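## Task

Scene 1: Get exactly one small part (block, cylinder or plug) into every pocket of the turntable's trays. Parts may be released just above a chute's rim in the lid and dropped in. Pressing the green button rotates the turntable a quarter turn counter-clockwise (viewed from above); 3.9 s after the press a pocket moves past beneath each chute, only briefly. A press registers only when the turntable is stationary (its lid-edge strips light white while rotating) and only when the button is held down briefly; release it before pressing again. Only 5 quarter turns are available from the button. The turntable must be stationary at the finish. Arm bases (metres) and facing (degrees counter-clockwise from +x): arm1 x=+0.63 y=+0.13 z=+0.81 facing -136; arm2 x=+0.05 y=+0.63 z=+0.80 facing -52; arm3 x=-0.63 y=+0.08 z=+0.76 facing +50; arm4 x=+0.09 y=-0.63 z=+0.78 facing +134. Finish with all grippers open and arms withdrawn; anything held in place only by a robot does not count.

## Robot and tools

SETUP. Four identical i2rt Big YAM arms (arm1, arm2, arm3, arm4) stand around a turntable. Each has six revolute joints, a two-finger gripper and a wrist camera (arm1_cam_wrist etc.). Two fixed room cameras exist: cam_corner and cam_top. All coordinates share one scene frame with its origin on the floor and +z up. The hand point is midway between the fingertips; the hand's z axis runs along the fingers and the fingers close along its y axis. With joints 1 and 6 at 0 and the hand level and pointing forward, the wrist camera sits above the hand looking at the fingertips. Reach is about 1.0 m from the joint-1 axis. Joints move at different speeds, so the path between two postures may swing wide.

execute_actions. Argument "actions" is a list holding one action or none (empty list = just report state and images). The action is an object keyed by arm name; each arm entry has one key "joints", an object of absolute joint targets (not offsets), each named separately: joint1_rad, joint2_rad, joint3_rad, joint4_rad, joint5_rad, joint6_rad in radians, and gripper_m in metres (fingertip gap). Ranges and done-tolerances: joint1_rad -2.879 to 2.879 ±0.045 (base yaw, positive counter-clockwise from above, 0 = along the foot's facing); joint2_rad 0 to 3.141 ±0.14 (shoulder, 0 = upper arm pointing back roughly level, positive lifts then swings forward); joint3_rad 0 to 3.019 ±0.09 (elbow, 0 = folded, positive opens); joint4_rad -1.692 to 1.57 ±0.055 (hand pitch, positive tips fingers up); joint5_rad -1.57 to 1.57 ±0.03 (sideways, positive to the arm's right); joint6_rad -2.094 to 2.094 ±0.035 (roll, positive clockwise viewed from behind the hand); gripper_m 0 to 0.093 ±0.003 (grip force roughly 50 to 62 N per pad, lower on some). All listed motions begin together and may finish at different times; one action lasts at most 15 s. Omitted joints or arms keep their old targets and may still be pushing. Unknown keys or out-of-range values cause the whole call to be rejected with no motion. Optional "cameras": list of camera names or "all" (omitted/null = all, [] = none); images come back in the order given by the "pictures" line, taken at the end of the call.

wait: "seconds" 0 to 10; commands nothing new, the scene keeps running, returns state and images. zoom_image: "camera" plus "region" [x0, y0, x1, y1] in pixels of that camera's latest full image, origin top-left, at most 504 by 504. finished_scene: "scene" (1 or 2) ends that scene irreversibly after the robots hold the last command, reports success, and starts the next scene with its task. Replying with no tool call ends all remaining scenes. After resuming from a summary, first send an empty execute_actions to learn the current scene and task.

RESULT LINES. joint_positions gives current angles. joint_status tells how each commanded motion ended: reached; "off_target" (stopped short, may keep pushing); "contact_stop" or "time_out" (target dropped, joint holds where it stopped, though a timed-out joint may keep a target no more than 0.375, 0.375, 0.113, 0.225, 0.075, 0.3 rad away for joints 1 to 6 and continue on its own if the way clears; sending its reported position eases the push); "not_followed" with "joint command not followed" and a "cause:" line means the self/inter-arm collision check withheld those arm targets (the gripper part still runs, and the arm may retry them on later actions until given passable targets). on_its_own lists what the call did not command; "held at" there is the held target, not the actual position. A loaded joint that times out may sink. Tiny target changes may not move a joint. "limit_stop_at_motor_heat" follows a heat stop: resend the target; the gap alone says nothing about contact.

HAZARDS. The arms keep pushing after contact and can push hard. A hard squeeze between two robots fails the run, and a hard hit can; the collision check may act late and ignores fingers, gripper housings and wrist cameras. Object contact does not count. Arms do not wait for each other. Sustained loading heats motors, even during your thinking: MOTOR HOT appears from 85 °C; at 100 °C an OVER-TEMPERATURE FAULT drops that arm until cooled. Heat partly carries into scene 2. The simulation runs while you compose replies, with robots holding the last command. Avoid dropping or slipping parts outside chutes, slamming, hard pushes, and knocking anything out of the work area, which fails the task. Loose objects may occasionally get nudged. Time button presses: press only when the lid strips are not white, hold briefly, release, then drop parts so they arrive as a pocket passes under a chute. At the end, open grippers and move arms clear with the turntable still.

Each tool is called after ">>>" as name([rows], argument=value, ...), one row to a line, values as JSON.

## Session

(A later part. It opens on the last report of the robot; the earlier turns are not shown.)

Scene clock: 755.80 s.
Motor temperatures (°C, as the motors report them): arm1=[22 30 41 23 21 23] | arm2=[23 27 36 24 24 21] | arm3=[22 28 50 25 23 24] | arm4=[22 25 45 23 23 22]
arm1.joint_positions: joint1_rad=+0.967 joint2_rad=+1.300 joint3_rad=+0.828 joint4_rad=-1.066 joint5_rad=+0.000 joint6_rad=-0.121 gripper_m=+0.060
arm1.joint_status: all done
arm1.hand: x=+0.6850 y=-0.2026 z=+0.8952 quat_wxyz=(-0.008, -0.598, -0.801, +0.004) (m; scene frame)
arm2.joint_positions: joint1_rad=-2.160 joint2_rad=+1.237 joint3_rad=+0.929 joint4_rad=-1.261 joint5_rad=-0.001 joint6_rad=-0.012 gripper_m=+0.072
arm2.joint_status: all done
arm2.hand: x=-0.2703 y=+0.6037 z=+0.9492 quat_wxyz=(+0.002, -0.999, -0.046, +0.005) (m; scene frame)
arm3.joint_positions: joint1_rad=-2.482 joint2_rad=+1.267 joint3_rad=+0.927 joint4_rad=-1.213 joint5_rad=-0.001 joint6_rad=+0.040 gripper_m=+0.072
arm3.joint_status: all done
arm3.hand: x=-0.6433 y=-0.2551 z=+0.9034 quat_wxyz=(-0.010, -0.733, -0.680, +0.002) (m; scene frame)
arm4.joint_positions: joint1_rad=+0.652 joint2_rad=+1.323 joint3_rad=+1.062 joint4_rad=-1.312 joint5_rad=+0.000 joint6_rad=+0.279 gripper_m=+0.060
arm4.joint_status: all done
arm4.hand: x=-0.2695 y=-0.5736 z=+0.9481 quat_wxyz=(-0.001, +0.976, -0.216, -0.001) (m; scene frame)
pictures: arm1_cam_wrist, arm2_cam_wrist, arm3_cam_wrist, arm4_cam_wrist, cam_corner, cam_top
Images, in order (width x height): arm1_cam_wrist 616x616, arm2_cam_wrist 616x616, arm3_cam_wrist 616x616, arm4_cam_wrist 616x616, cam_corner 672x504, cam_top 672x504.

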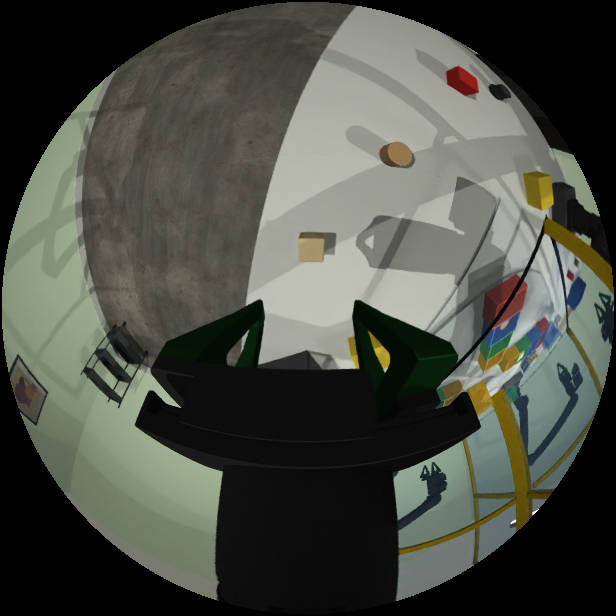

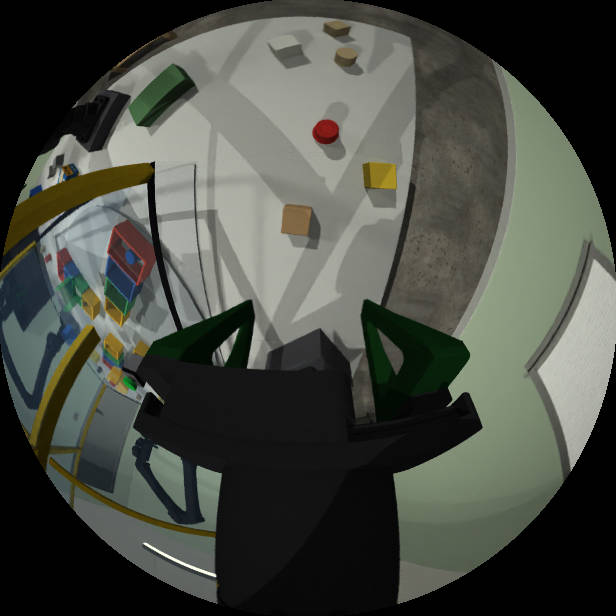

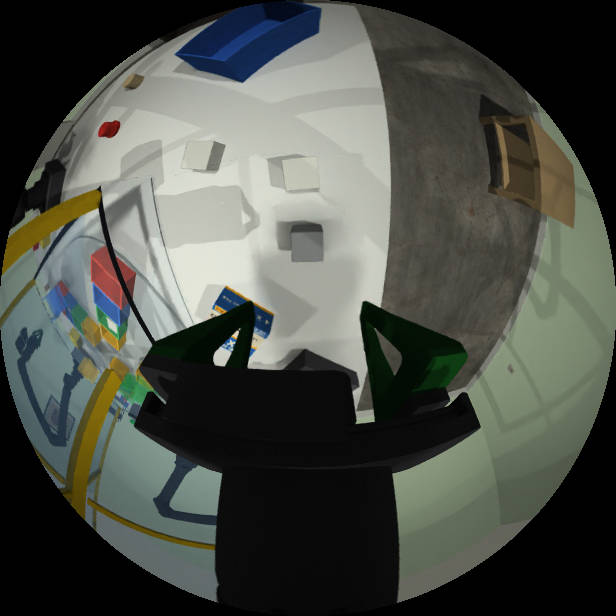

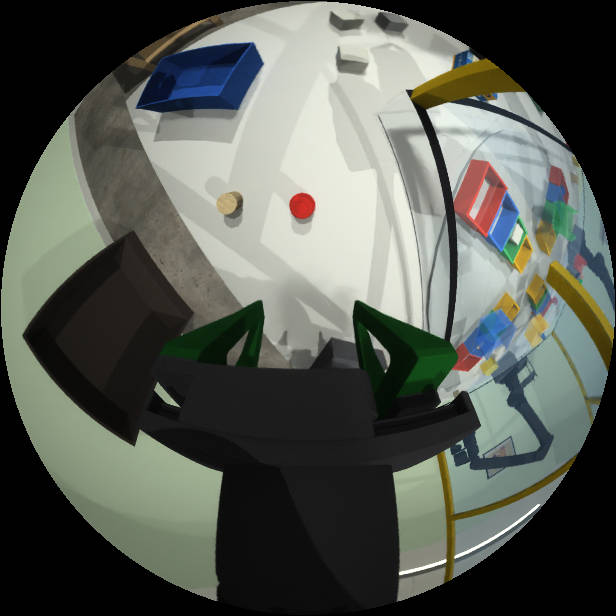

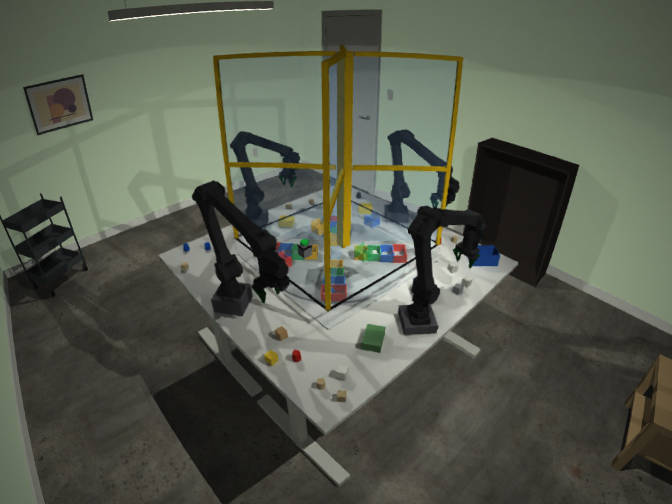

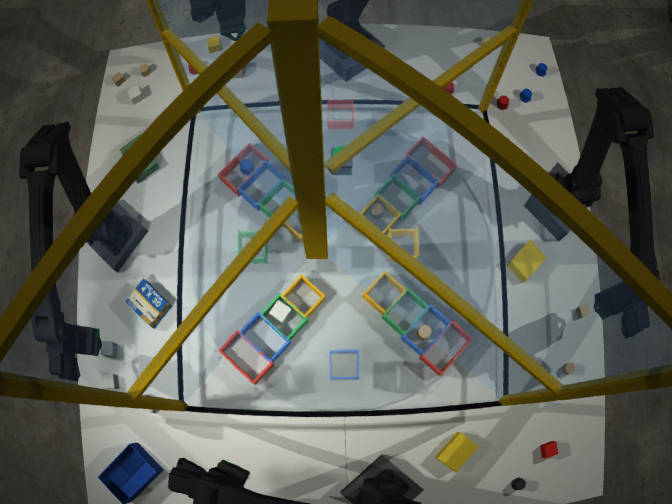

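>>> execute_actions([
  {"arm1":{"joints":{"joint1_rad":0.948,"joint2_rad":1.612,"joint3_rad":0.66,"joint4_rad":-0.574}},"arm2":{"joints":{"joint1_rad":-2.108,"joint2_rad":1.65,"joint3_rad":0.716,"joint4_rad":-0.608,"joint6_rad":0.141}},"arm3":{"joints":{"joint2_rad":1.532,"joint3_rad":0.712,"joint4_rad":-0.718,"joint6_rad":-0.003}},"arm4":{"joints":{"joint1_rad":0.642,"joint2_rad":1.703,"joint3_rad":0.907,"joint4_rad":-0.746,"gripper_m":0.066}}},
], cameras=["arm1_cam_wrist","arm2_cam_wrist","arm3_cam_wrist","arm4_cam_wrist"])

Scene clock: 800.00 s.
Motor temperatures (°C, as the motors report them): arm1=[22 29 37 23 21 23] | arm2=[23 27 38 24 24 21] | arm3=[22 28 45 25 23 24] | arm4=[22 25 45 23 23 22]
arm1.joint_positions: joint1_rad=+0.963 joint2_rad=+1.617 joint3_rad=+0.653 joint4_rad=-0.584 joint5_rad=+0.000 joint6_rad=-0.121 gripper_m=+0.060
arm1.joint_status: all done
arm1.hand: x=+0.6833 y=-0.1970 z=+0.7472 quat_wxyz=(-0.004, -0.600, -0.800, +0.001) (m; scene frame)
arm2.joint_positions: joint1_rad=-2.109 joint2_rad=+1.651 joint3_rad=+0.703 joint4_rad=-0.624 joint5_rad=-0.001 joint6_rad=+0.127 gripper_m=+0.072
arm2.joint_status: all done
arm2.hand: x=-0.2868 y=+0.5861 z=+0.7470 quat_wxyz=(+0.002, -1.000, -0.002, +0.004) (m; scene frame)
arm3.joint_positions: joint1_rad=-2.482 joint2_rad=+1.540 joint3_rad=+0.703 joint4_rad=-0.729 joint5_rad=-0.001 joint6_rad=+0.008 gripper_m=+0.072
arm3.joint_status: all done
arm3.hand: x=-0.6415 y=-0.2518 z=+0.7457 quat_wxyz=(-0.005, -0.722, -0.692, -0.003) (m; scene frame)
arm4.joint_positions: joint1_rad=+0.649 joint2_rad=+1.724 joint3_rad=+0.887 joint4_rad=-0.755 joint5_rad=+0.000 joint6_rad=+0.279 gripper_m=+0.066
arm4.joint_status: all done
arm4.hand: x=-0.3036 y=-0.5667 z=+0.7433 quat_wxyz=(-0.002, +0.976, -0.217, +0.009) (m; scene frame)
pictures: arm1_cam_wrist, arm2_cam_wrist, arm3_cam_wrist, arm4_cam_wrist
Images, in order (width x height): arm1_cam_wrist 616x616, arm2_cam_wrist 616x616, arm3_cam_wrist 616x616, arm4_cam_wrist 616x616.

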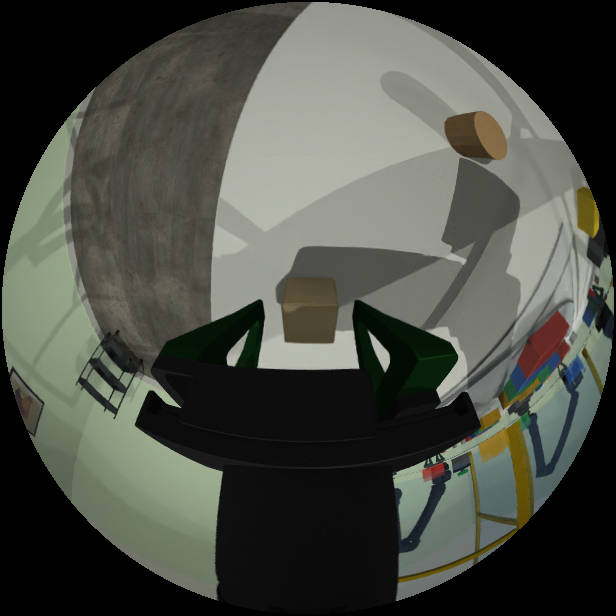

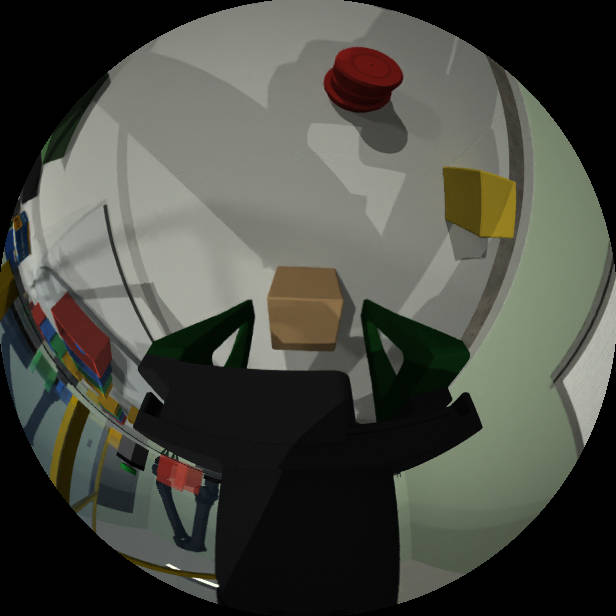

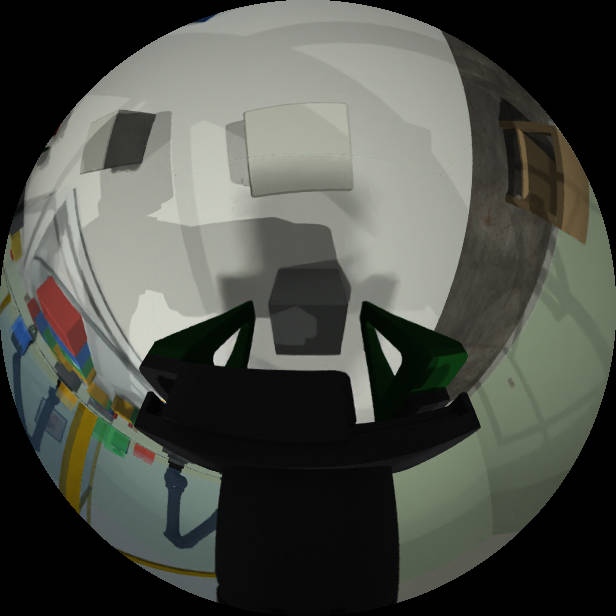

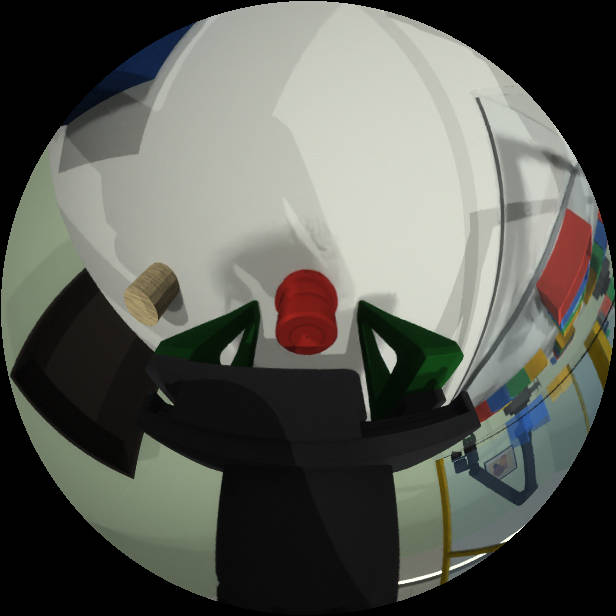

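>>> zoom_image(camera="arm1_cam_wrist", region=[238, 250, 378, 390])

>>> zoom_image(camera="arm2_cam_wrist", region=[238, 250, 378, 390])

>>> zoom_image(camera="arm3_cam_wrist", region=[238, 250, 378, 390])

>>> zoom_image(camera="arm4_cam_wrist", region=[238, 250, 378, 390])

Region (238, 250, 378, 390) of arm1_cam_wrist's 616x616 image, scaled by 3.600, with more detail than that image has.

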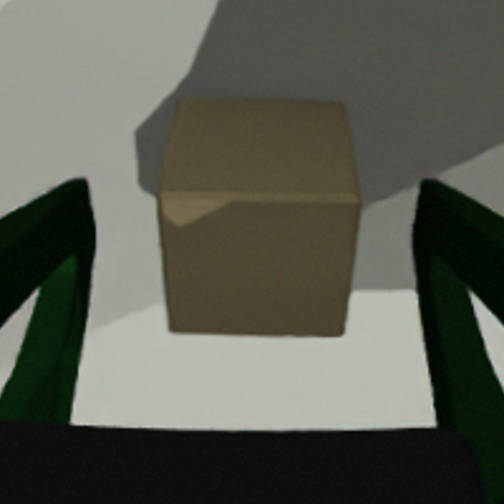

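Region (238, 250, 378, 390) of arm2_cam_wrist's 616x616 image, scaled by 3.600, with more detail than that image has.

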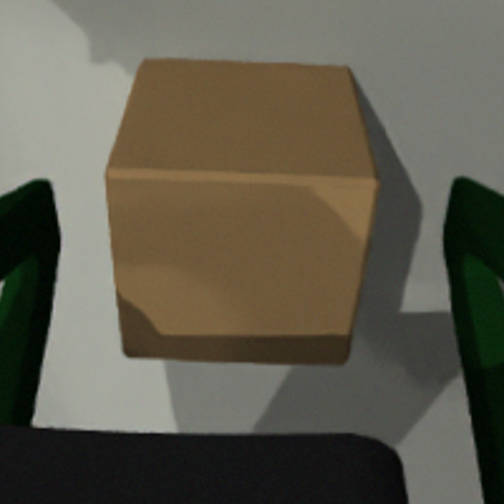

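Region (238, 250, 378, 390) of arm3_cam_wrist's 616x616 image, scaled by 3.600, with more detail than that image has.

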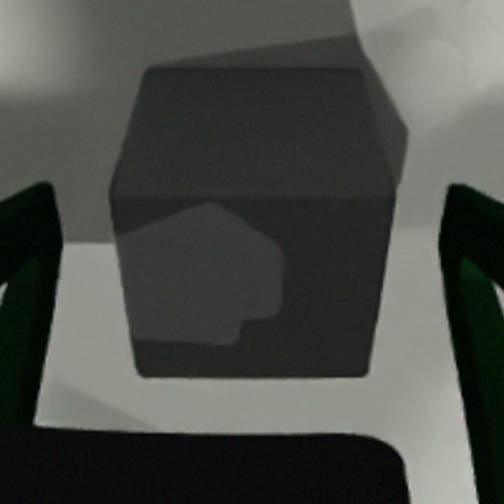

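Region (238, 250, 378, 390) of arm4_cam_wrist's 616x616 image, scaled by 3.600, with more detail than that image has.

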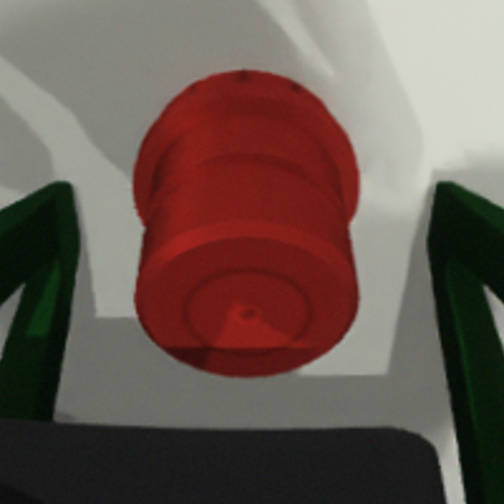

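>>> execute_actions([
  {"arm1":{"joints":{"joint2_rad":1.634,"gripper_m":0.022}},"arm2":{"joints":{"joint2_rad":1.668,"joint4_rad":-0.584,"joint6_rad":0.17,"gripper_m":0.029}},"arm3":{"joints":{"joint4_rad":-0.709,"gripper_m":0.029}},"arm4":{"joints":{"joint2_rad":1.693,"joint4_rad":-0.736,"gripper_m":0.052}}},
], cameras=["arm1_cam_wrist","arm2_cam_wrist","arm3_cam_wrist","arm4_cam_wrist"])

Scene clock: 839.40 s.
Motor temperatures (°C, as the motors report them): arm1=[22 29 35 23 21 23] | arm2=[23 28 35 24 24 21] | arm3=[22 28 44 25 23 24] | arm4=[22 27 41 23 23 22]
arm1.joint_positions: joint1_rad=+0.963 joint2_rad=+1.617 joint3_rad=+0.653 joint4_rad=-0.584 joint5_rad=+0.000 joint6_rad=-0.121 gripper_m=+0.031
arm1.joint_status: gripper_m off_target (ended at +0.031, target +0.022); the others done
arm1.hand: x=+0.6833 y=-0.1970 z=+0.7472 quat_wxyz=(-0.004, -0.600, -0.800, +0.001) (m; scene frame)
arm2.joint_positions: joint1_rad=-2.109 joint2_rad=+1.651 joint3_rad=+0.703 joint4_rad=-0.602 joint5_rad=-0.001 joint6_rad=+0.154 gripper_m=+0.039
arm2.joint_status: gripper_m off_target (ended at +0.039, target +0.029); the others done
arm2.hand: x=-0.2921 y=+0.5854 z=+0.7469 quat_wxyz=(+0.000, -1.000, +0.012, +0.015) (m; scene frame)
arm3.joint_positions: joint1_rad=-2.482 joint2_rad=+1.540 joint3_rad=+0.703 joint4_rad=-0.720 joint5_rad=+0.000 joint6_rad=+0.007 gripper_m=+0.040
arm3.joint_status: gripper_m off_target (ended at +0.040, target +0.029); the others done
arm3.hand: x=-0.6417 y=-0.2541 z=+0.7458 quat_wxyz=(-0.008, -0.721, -0.692, +0.001) (m; scene frame)
arm4.joint_positions: joint1_rad=+0.649 joint2_rad=+1.721 joint3_rad=+0.887 joint4_rad=-0.746 joint5_rad=+0.000 joint6_rad=+0.279 gripper_m=+0.052
arm4.joint_status: all done
arm4.hand: x=-0.3066 y=-0.5662 z=+0.7446 quat_wxyz=(-0.001, +0.976, -0.217, +0.002) (m; scene frame)
pictures: arm1_cam_wrist, arm2_cam_wrist, arm3_cam_wrist, arm4_cam_wrist
Images, in order (width x height): arm1_cam_wrist 616x616, arm2_cam_wrist 616x616, arm3_cam_wrist 616x616, arm4_cam_wrist 616x616.

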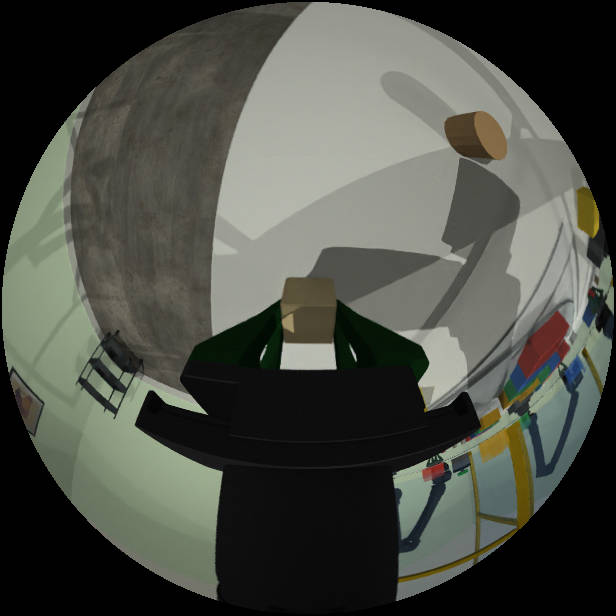

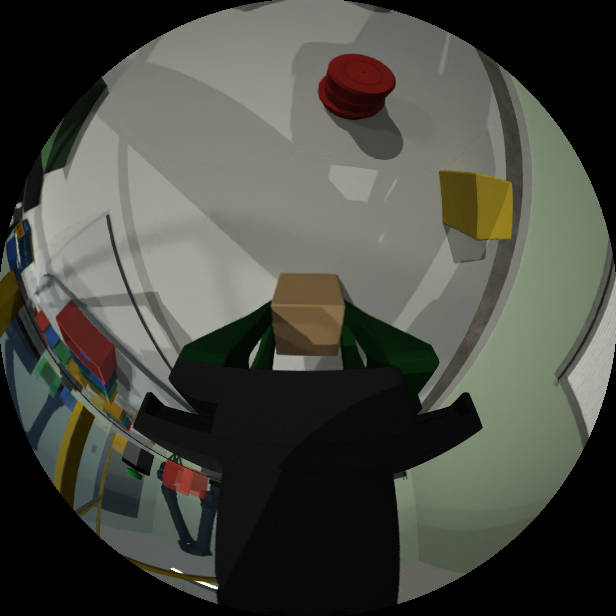

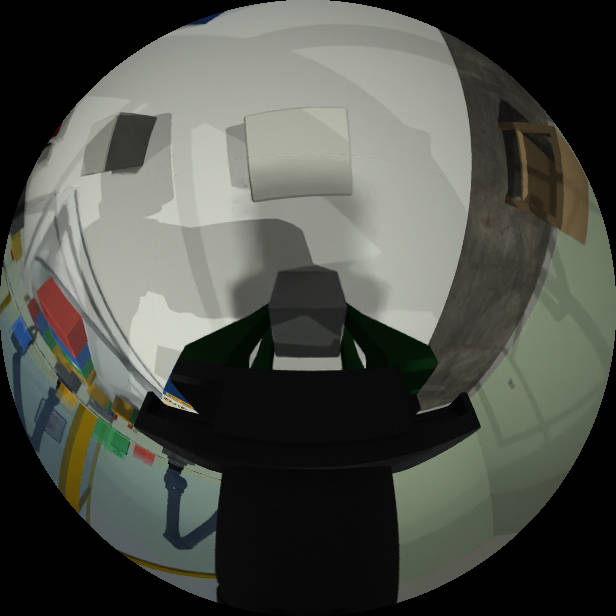

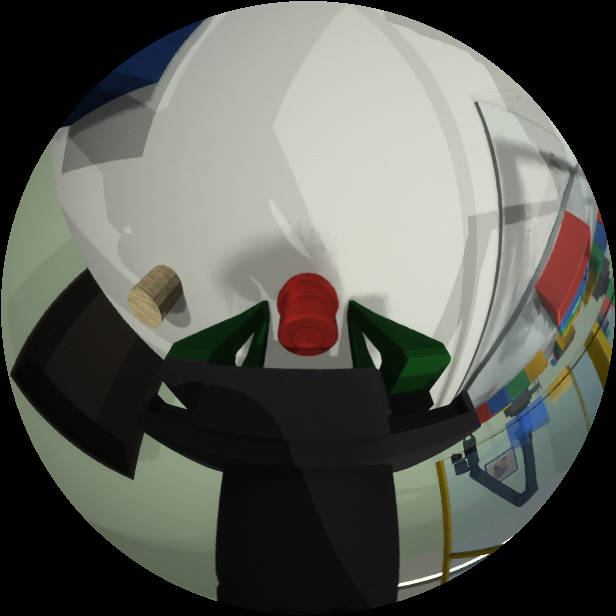

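>>> zoom_image(camera="arm4_cam_wrist", region=[248, 260, 368, 380])

>>> zoom_image(camera="arm2_cam_wrist", region=[300, 40, 420, 160])

Region (248, 260, 368, 380) of arm4_cam_wrist's 616x616 image, scaled by 4.200, with more detail than that image has.

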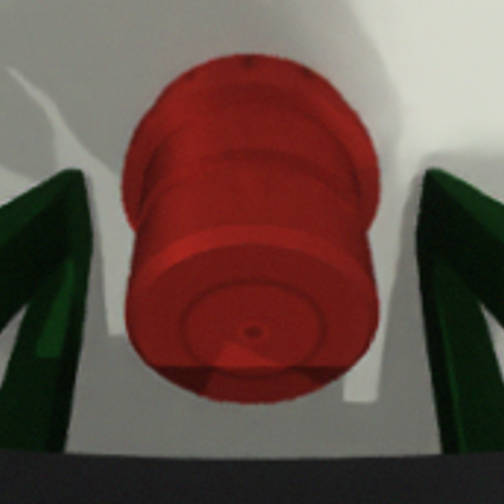

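Region (300, 40, 420, 160) of arm2_cam_wrist's 616x616 image, scaled by 4.200, with more detail than that image has.

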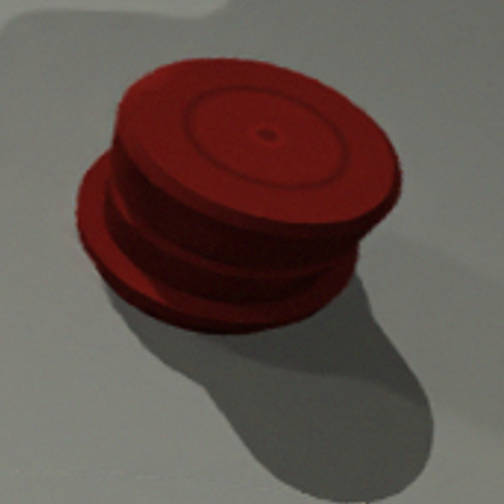

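>>> execute_actions([
  {"arm1":{"joints":{"joint1_rad":0.6,"joint2_rad":1.25,"joint3_rad":0.99,"joint4_rad":-1.29,"joint6_rad":0.3}},"arm2":{"joints":{"joint2_rad":1.075,"joint3_rad":0.865,"joint4_rad":-1.34,"joint6_rad":-0.15}},"arm3":{"joints":{"joint1_rad":-2.3,"joint2_rad":1.1,"joint3_rad":0.97,"joint4_rad":-1.42,"joint6_rad":-0.171}},"arm4":{"joints":{"joint2_rad":1.677}}},
], cameras=["arm4_cam_wrist","cam_corner"])

Scene clock: 859.30 s.
Motor temperatures (°C, as the motors report them): arm1=[22 29 35 23 21 23] | arm2=[23 28 35 24 24 21] | arm3=[22 28 44 25 23 24] | arm4=[22 27 41 23 23 22]
arm1.joint_positions: joint1_rad=+0.598 joint2_rad=+1.242 joint3_rad=+0.988 joint4_rad=-1.281 joint5_rad=+0.000 joint6_rad=+0.290 gripper_m=+0.031
arm1.joint_status: all done
arm1.hand: x=+0.5605 y=-0.2094 z=+0.9697 quat_wxyz=(-0.006, -0.858, -0.514, +0.007) (m; scene frame)
arm2.joint_positions: joint1_rad=-2.109 joint2_rad=+1.082 joint3_rad=+0.836 joint4_rad=-1.326 joint5_rad=-0.001 joint6_rad=-0.136 gripper_m=+0.039
arm2.joint_status: all done
arm2.hand: x=-0.2170 y=+0.5941 z=+0.9579 quat_wxyz=(+0.002, -0.991, -0.132, +0.004) (m; scene frame)
arm3.joint_positions: joint1_rad=-2.295 joint2_rad=+1.104 joint3_rad=+0.952 joint4_rad=-1.411 joint5_rad=+0.000 joint6_rad=-0.160 gripper_m=+0.040
arm3.joint_status: all done
arm3.hand: x=-0.5882 y=-0.2055 z=+0.9604 quat_wxyz=(-0.007, -0.588, -0.809, -0.001) (m; scene frame)
arm4.joint_positions: joint1_rad=+0.649 joint2_rad=+1.701 joint3_rad=+0.887 joint4_rad=-0.746 joint5_rad=+0.000 joint6_rad=+0.279 gripper_m=+0.052
arm4.joint_status: all done
arm4.hand: x=-0.3097 y=-0.5657 z=+0.7523 quat_wxyz=(-0.001, +0.976, -0.217, -0.008) (m; scene frame)
pictures: arm4_cam_wrist, cam_corner
Images, in order (width x height): arm4_cam_wrist 616x616, cam_corner 672x504.

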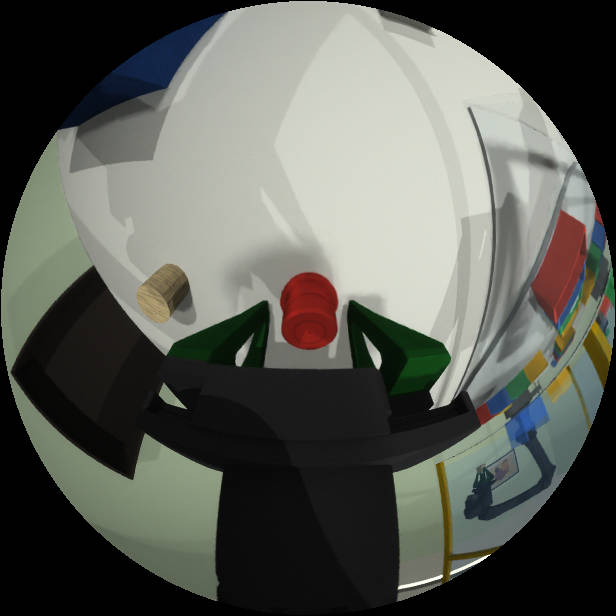

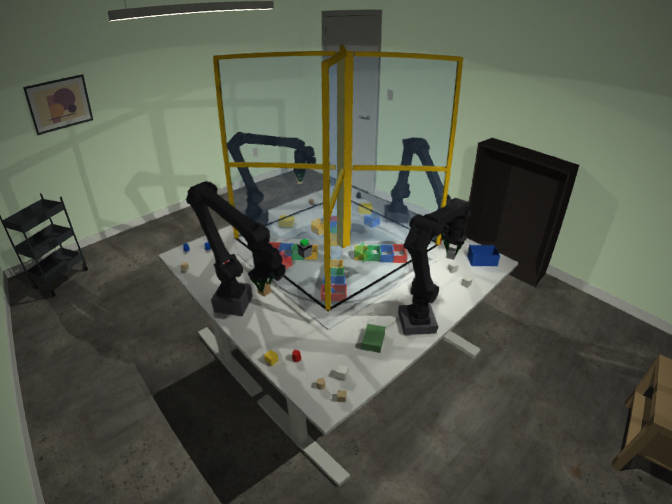

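>>> execute_actions([
  {"arm1":{"joints":{"joint1_rad":-0.515,"joint2_rad":1.41,"joint3_rad":1.17,"joint4_rad":-1.27}},"arm2":{"joints":{"joint1_rad":-0.767,"joint2_rad":1.15,"joint3_rad":0.96}},"arm3":{"joints":{"joint1_rad":-1.068}},"arm4":{"joints":{"gripper_m":0.022}}},
], cameras=["arm4_cam_wrist","cam_top"])

Scene clock: 868.37 s.
Motor temperatures (°C, as the motors report them): arm1=[22 29 37 23 21 23] | arm2=[23 27 37 24 24 21] | arm3=[22 28 46 25 23 24] | arm4=[22 27 41 23 23 22]
arm1.joint_positions: joint1_rad=-0.512 joint2_rad=+1.414 joint3_rad=+1.136 joint4_rad=-1.270 joint5_rad=+0.000 joint6_rad=+0.291 gripper_m=+0.031
arm1.joint_status: all done
arm1.hand: x=+0.2404 y=+0.0230 z=+0.9685 quat_wxyz=(+0.005, -1.000, +0.016, +0.010) (m; scene frame)
arm2.joint_positions: joint1_rad=-0.768 joint2_rad=+1.147 joint3_rad=+0.909 joint4_rad=-1.330 joint5_rad=+0.000 joint6_rad=-0.137 gripper_m=+0.039
arm2.joint_status: all done
arm2.hand: x=+0.0247 y=+0.3308 z=+0.9643 quat_wxyz=(+0.004, -0.694, -0.720, +0.003) (m; scene frame)
arm3.joint_positions: joint1_rad=-1.073 joint2_rad=+1.104 joint3_rad=+0.952 joint4_rad=-1.411 joint5_rad=+0.000 joint6_rad=-0.161 gripper_m=+0.040
arm3.joint_status: all done
arm3.hand: x=-0.3463 y=+0.0254 z=+0.9632 quat_wxyz=(-0.009, -0.017, -1.000, +0.000) (m; scene frame)
arm4.joint_positions: joint1_rad=+0.649 joint2_rad=+1.701 joint3_rad=+0.887 joint4_rad=-0.746 joint5_rad=+0.000 joint6_rad=+0.279 gripper_m=+0.027
arm4.joint_status: gripper_m off_target (ended at +0.027, target +0.022)
arm4.hand: x=-0.3097 y=-0.5657 z=+0.7523 quat_wxyz=(-0.001, +0.976, -0.217, -0.008) (m; scene frame)
pictures: arm4_cam_wrist, cam_top
Images, in order (width x height): arm4_cam_wrist 616x616, cam_top 672x504.

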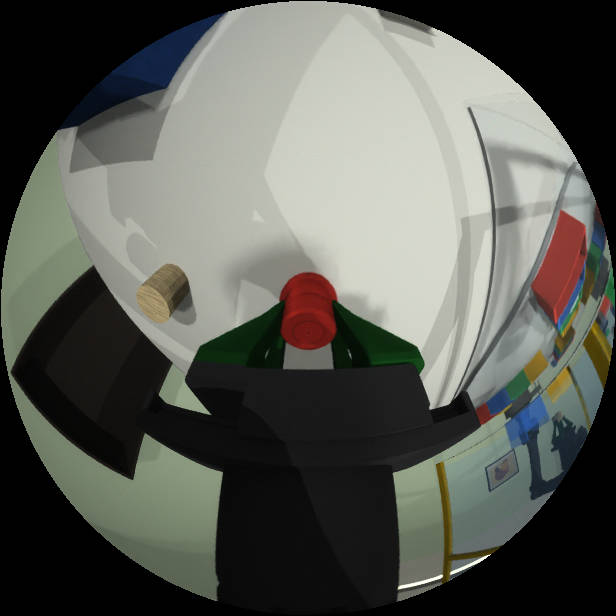

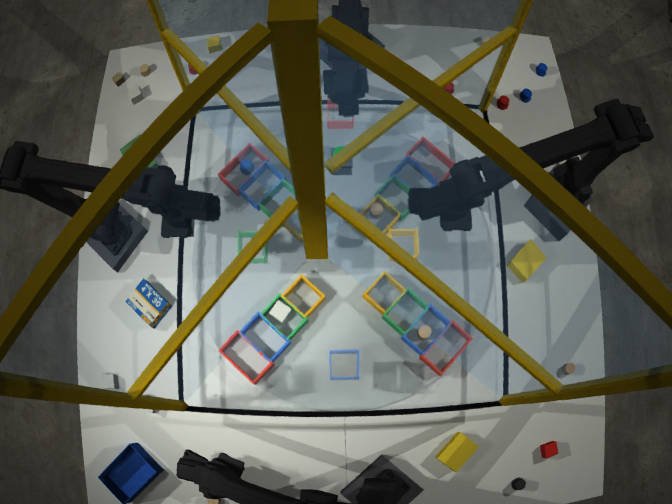

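>>> execute_actions([
  {"arm1":{"joints":{"joint2_rad":1.695,"joint3_rad":1.41,"joint4_rad":-1.219}},"arm2":{"joints":{"joint2_rad":1.485,"joint3_rad":1.24,"joint4_rad":-1.223}},"arm3":{"joints":{"joint2_rad":1.497,"joint3_rad":1.286,"joint4_rad":-1.263}},"arm4":{"joints":{"joint1_rad":-0.519,"joint2_rad":1.15,"joint3_rad":0.94,"joint4_rad":-1.335,"gripper_m":0.018}}},
])

Scene clock: 893.87 s.
Motor temperatures (°C, as the motors report them): arm1=[22 29 41 23 21 23] | arm2=[23 27 40 24 24 21] | arm3=[22 27 48 25 23 24] | arm4=[22 27 41 23 23 22]
arm1.joint_positions: joint1_rad=-0.512 joint2_rad=+1.698 joint3_rad=+1.375 joint4_rad=-1.221 joint5_rad=+0.000 joint6_rad=+0.291 gripper_m=+0.031
arm1.joint_status: all done
arm1.hand: x=+0.1405 y=-0.0029 z=+0.9338 quat_wxyz=(+0.005, -1.000, +0.016, +0.012) (m; scene frame)
arm2.joint_positions: joint1_rad=-0.768 joint2_rad=+1.489 joint3_rad=+1.189 joint4_rad=-1.231 joint5_rad=+0.000 joint6_rad=-0.137 gripper_m=+0.039
arm2.joint_status: all done
arm2.hand: x=+0.0114 y=+0.1984 z=+0.9508 quat_wxyz=(-0.008, -0.693, -0.720, +0.017) (m; scene frame)
arm3.joint_positions: joint1_rad=-1.073 joint2_rad=+1.517 joint3_rad=+1.235 joint4_rad=-1.263 joint5_rad=+0.000 joint6_rad=-0.161 gripper_m=+0.040
arm3.joint_status: all done
arm3.hand: x=-0.1976 y=-0.0041 z=+0.9295 quat_wxyz=(-0.018, -0.017, -1.000, +0.002) (m; scene frame)
arm4.joint_positions: joint1_rad=-0.518 joint2_rad=+1.149 joint3_rad=+0.910 joint4_rad=-1.327 joint5_rad=+0.001 joint6_rad=+0.280 gripper_m=+0.027
arm4.joint_status: gripper_m off_target (ended at +0.027, target +0.018); the others done
arm4.hand: x=+0.0167 y=-0.3382 z=+0.9458 quat_wxyz=(-0.001, +0.695, -0.719, -0.005) (m; scene frame)
pictures: arm1_cam_wrist, arm2_cam_wrist, arm3_cam_wrist, arm4_cam_wrist, cam_corner, cam_top
Images, in order (width x height): arm1_cam_wrist 616x616, arm2_cam_wrist 616x616, arm3_cam_wrist 616x616, arm4_cam_wrist 616x616, cam_corner 672x504, cam_top 672x504.

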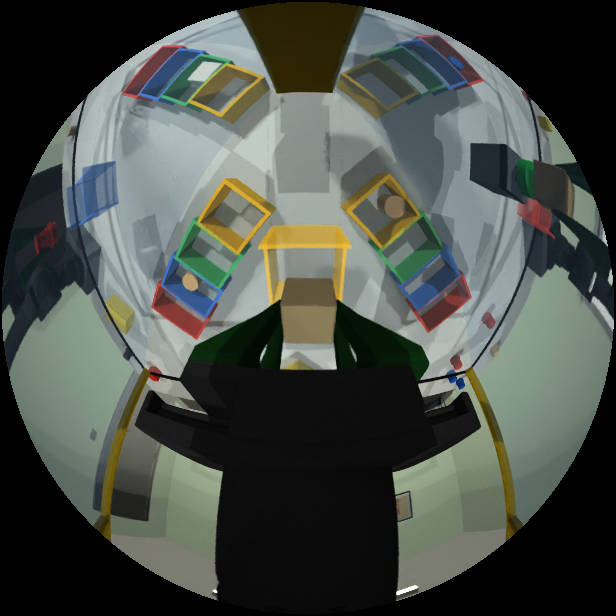

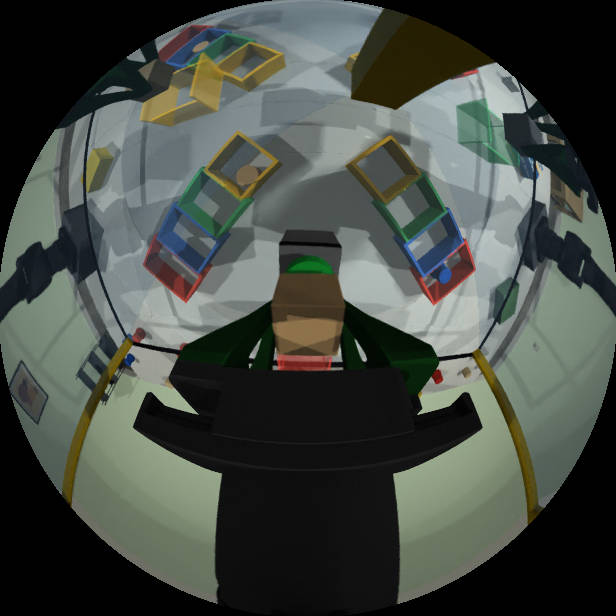

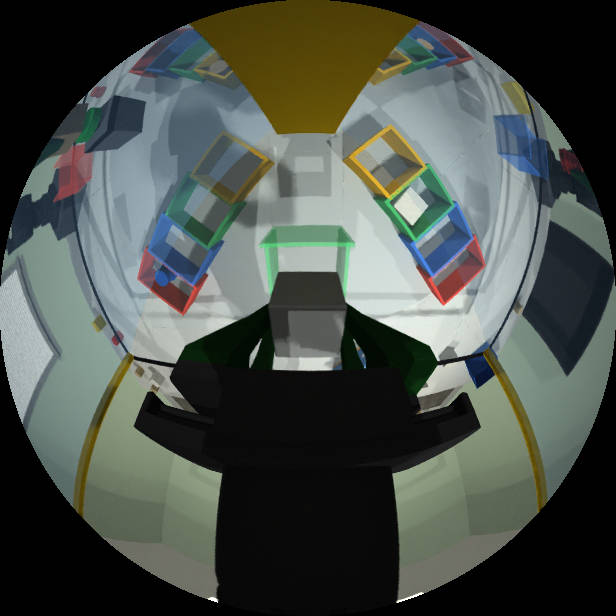

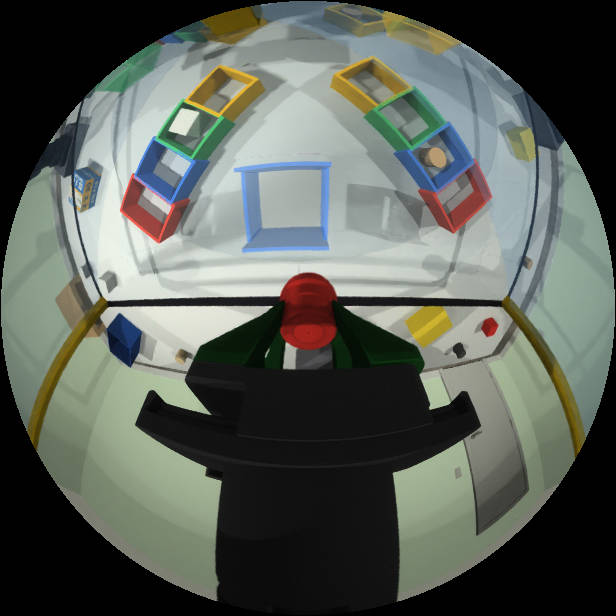

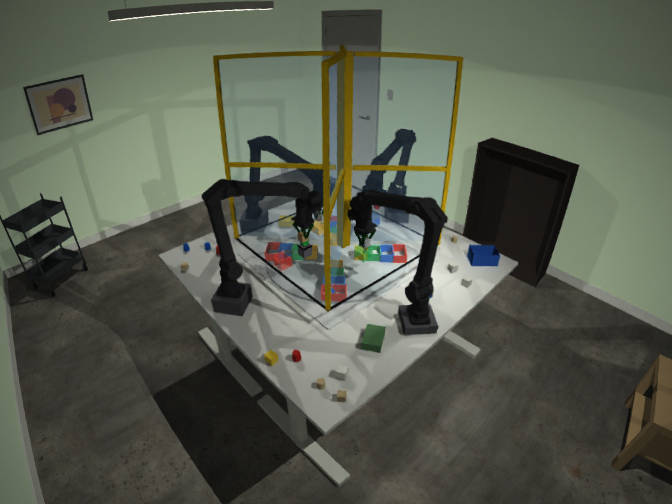

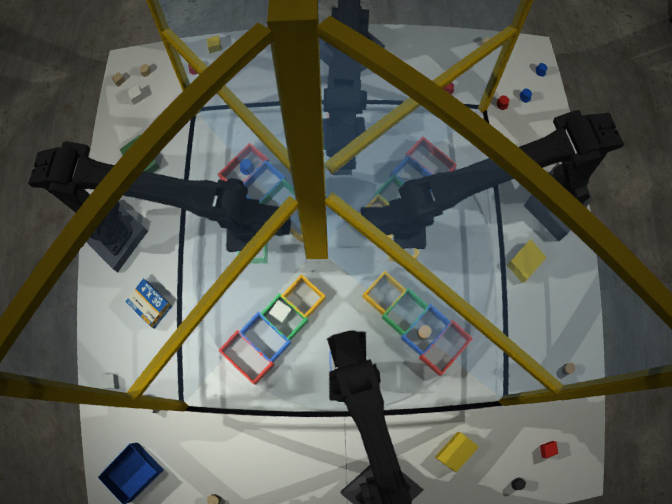

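>>> zoom_image(camera="arm1_cam_wrist", region=[238, 215, 378, 355])

>>> zoom_image(camera="arm3_cam_wrist", region=[238, 215, 378, 355])

>>> zoom_image(camera="arm1_cam_wrist", region=[466, 120, 606, 260])

>>> zoom_image(camera="arm2_cam_wrist", region=[238, 225, 378, 365])

Region (238, 215, 378, 355) of arm1_cam_wrist's 616x616 image, scaled by 3.600, with more detail than that image has.

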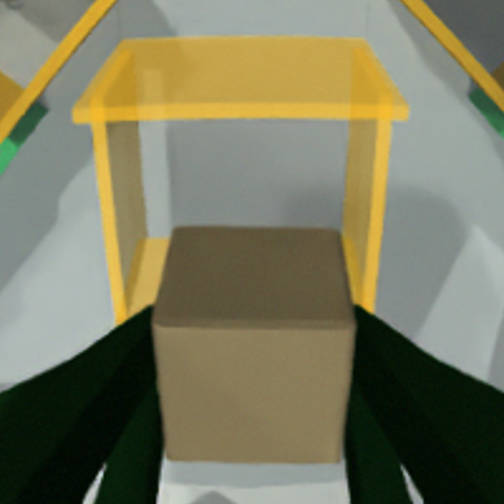

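Region (238, 215, 378, 355) of arm3_cam_wrist's 616x616 image, scaled by 3.600, with more detail than that image has.

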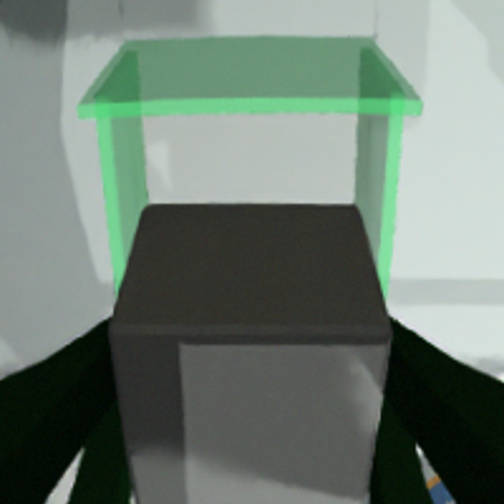

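Region (466, 120, 606, 260) of arm1_cam_wrist's 616x616 image, scaled by 3.600, with more detail than that image has.

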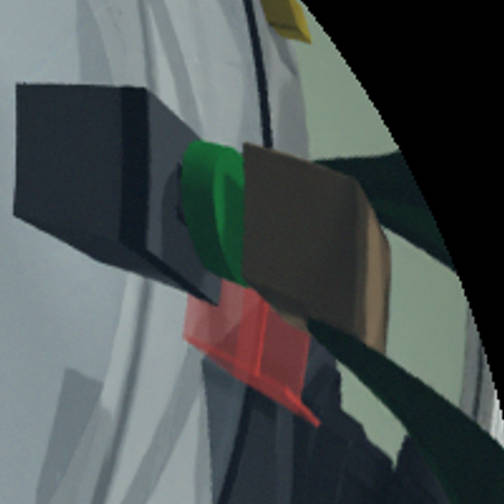

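Region (238, 225, 378, 365) of arm2_cam_wrist's 616x616 image, scaled by 3.600, with more detail than that image has.

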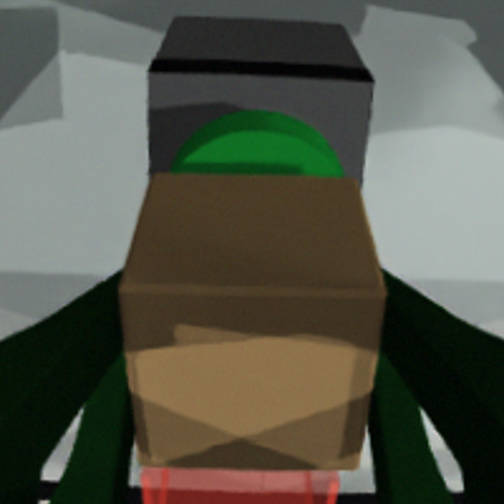

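>>> zoom_image(camera="arm4_cam_wrist", region=[218, 150, 358, 290])

>>> zoom_image(camera="arm4_cam_wrist", region=[248, 260, 368, 380])

Region (218, 150, 358, 290) of arm4_cam_wrist's 616x616 image, scaled by 3.600, with more detail than that image has.

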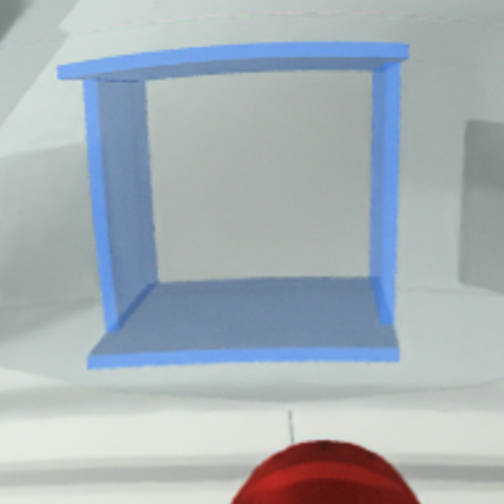

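Region (248, 260, 368, 380) of arm4_cam_wrist's 616x616 image, scaled by 4.200, with more detail than that image has.

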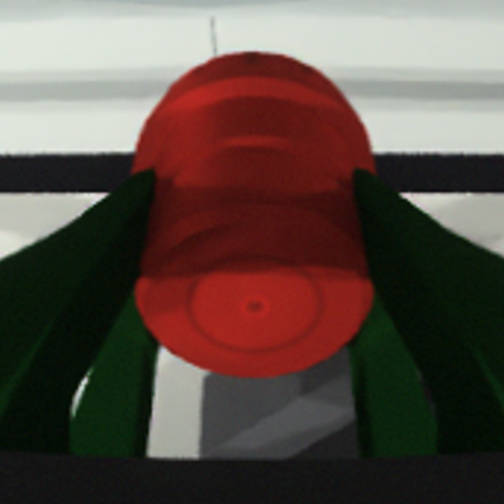

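>>> execute_actions([
  {"arm2":{"joints":{"joint3_rad":1.205}},"arm4":{"joints":{"joint2_rad":1.305,"joint3_rad":1.053,"joint4_rad":-1.235}}},
], cameras=["arm1_cam_wrist","arm4_cam_wrist","cam_top"])

Scene clock: 948.13 s.
Motor temperatures (°C, as the motors report them): arm1=[22 31 42 23 21 23] | arm2=[23 28 42 24 24 21] | arm3=[22 29 53 25 23 24] | arm4=[22 26 44 23 23 22]
arm1.joint_positions: joint1_rad=-0.512 joint2_rad=+1.698 joint3_rad=+1.375 joint4_rad=-1.221 joint5_rad=+0.000 joint6_rad=+0.291 gripper_m=+0.031
arm1.joint_status: not commanded
arm1.hand: x=+0.1405 y=-0.0029 z=+0.9338 quat_wxyz=(+0.005, -1.000, +0.016, +0.012) (m; scene frame)
arm2.joint_positions: joint1_rad=-0.768 joint2_rad=+1.489 joint3_rad=+1.189 joint4_rad=-1.231 joint5_rad=+0.000 joint6_rad=-0.137 gripper_m=+0.039
arm2.joint_status: all done
arm2.hand: x=+0.0114 y=+0.1984 z=+0.9508 quat_wxyz=(-0.008, -0.693, -0.720, +0.017) (m; scene frame)
arm3.joint_positions: joint1_rad=-1.073 joint2_rad=+1.517 joint3_rad=+1.235 joint4_rad=-1.263 joint5_rad=+0.000 joint6_rad=-0.161 gripper_m=+0.040
arm3.joint_status: not commanded
arm3.hand: x=-0.1976 y=-0.0041 z=+0.9295 quat_wxyz=(-0.018, -0.017, -1.000, +0.002) (m; scene frame)
arm4.joint_positions: joint1_rad=-0.518 joint2_rad=+1.312 joint3_rad=+1.009 joint4_rad=-1.240 joint5_rad=+0.001 joint6_rad=+0.280 gripper_m=+0.027
arm4.joint_status: all done
arm4.hand: x=+0.0019 y=-0.2791 z=+0.9329 quat_wxyz=(-0.007, +0.694, -0.719, -0.015) (m; scene frame)
pictures: arm1_cam_wrist, arm4_cam_wrist, cam_top
Images, in order (width x height): arm1_cam_wrist 616x616, arm4_cam_wrist 616x616, cam_top 672x504.

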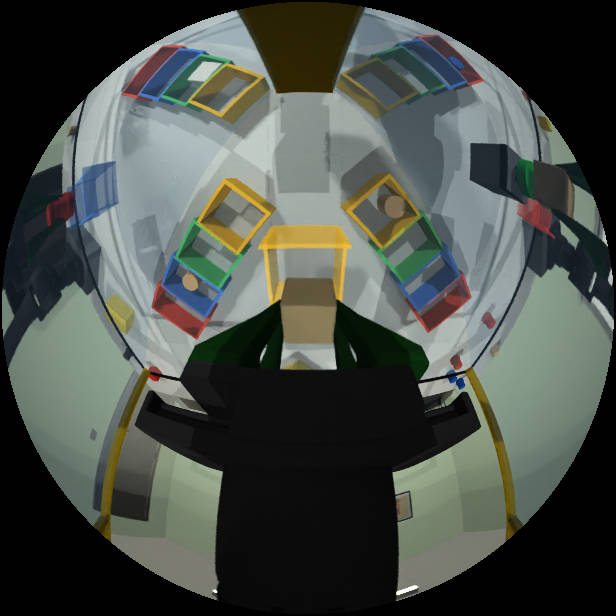

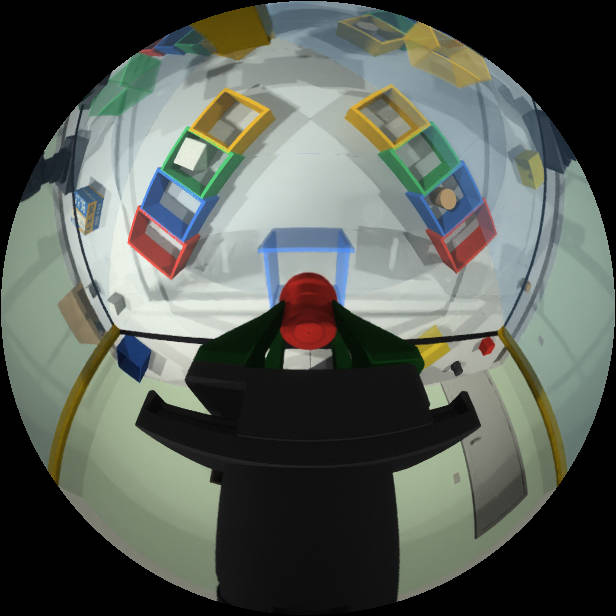

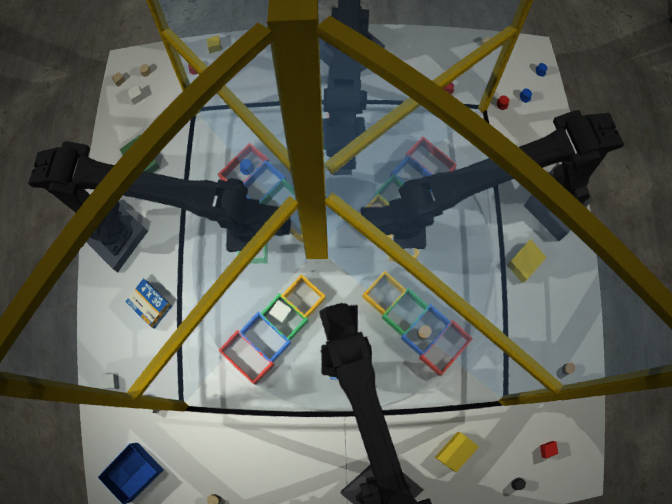

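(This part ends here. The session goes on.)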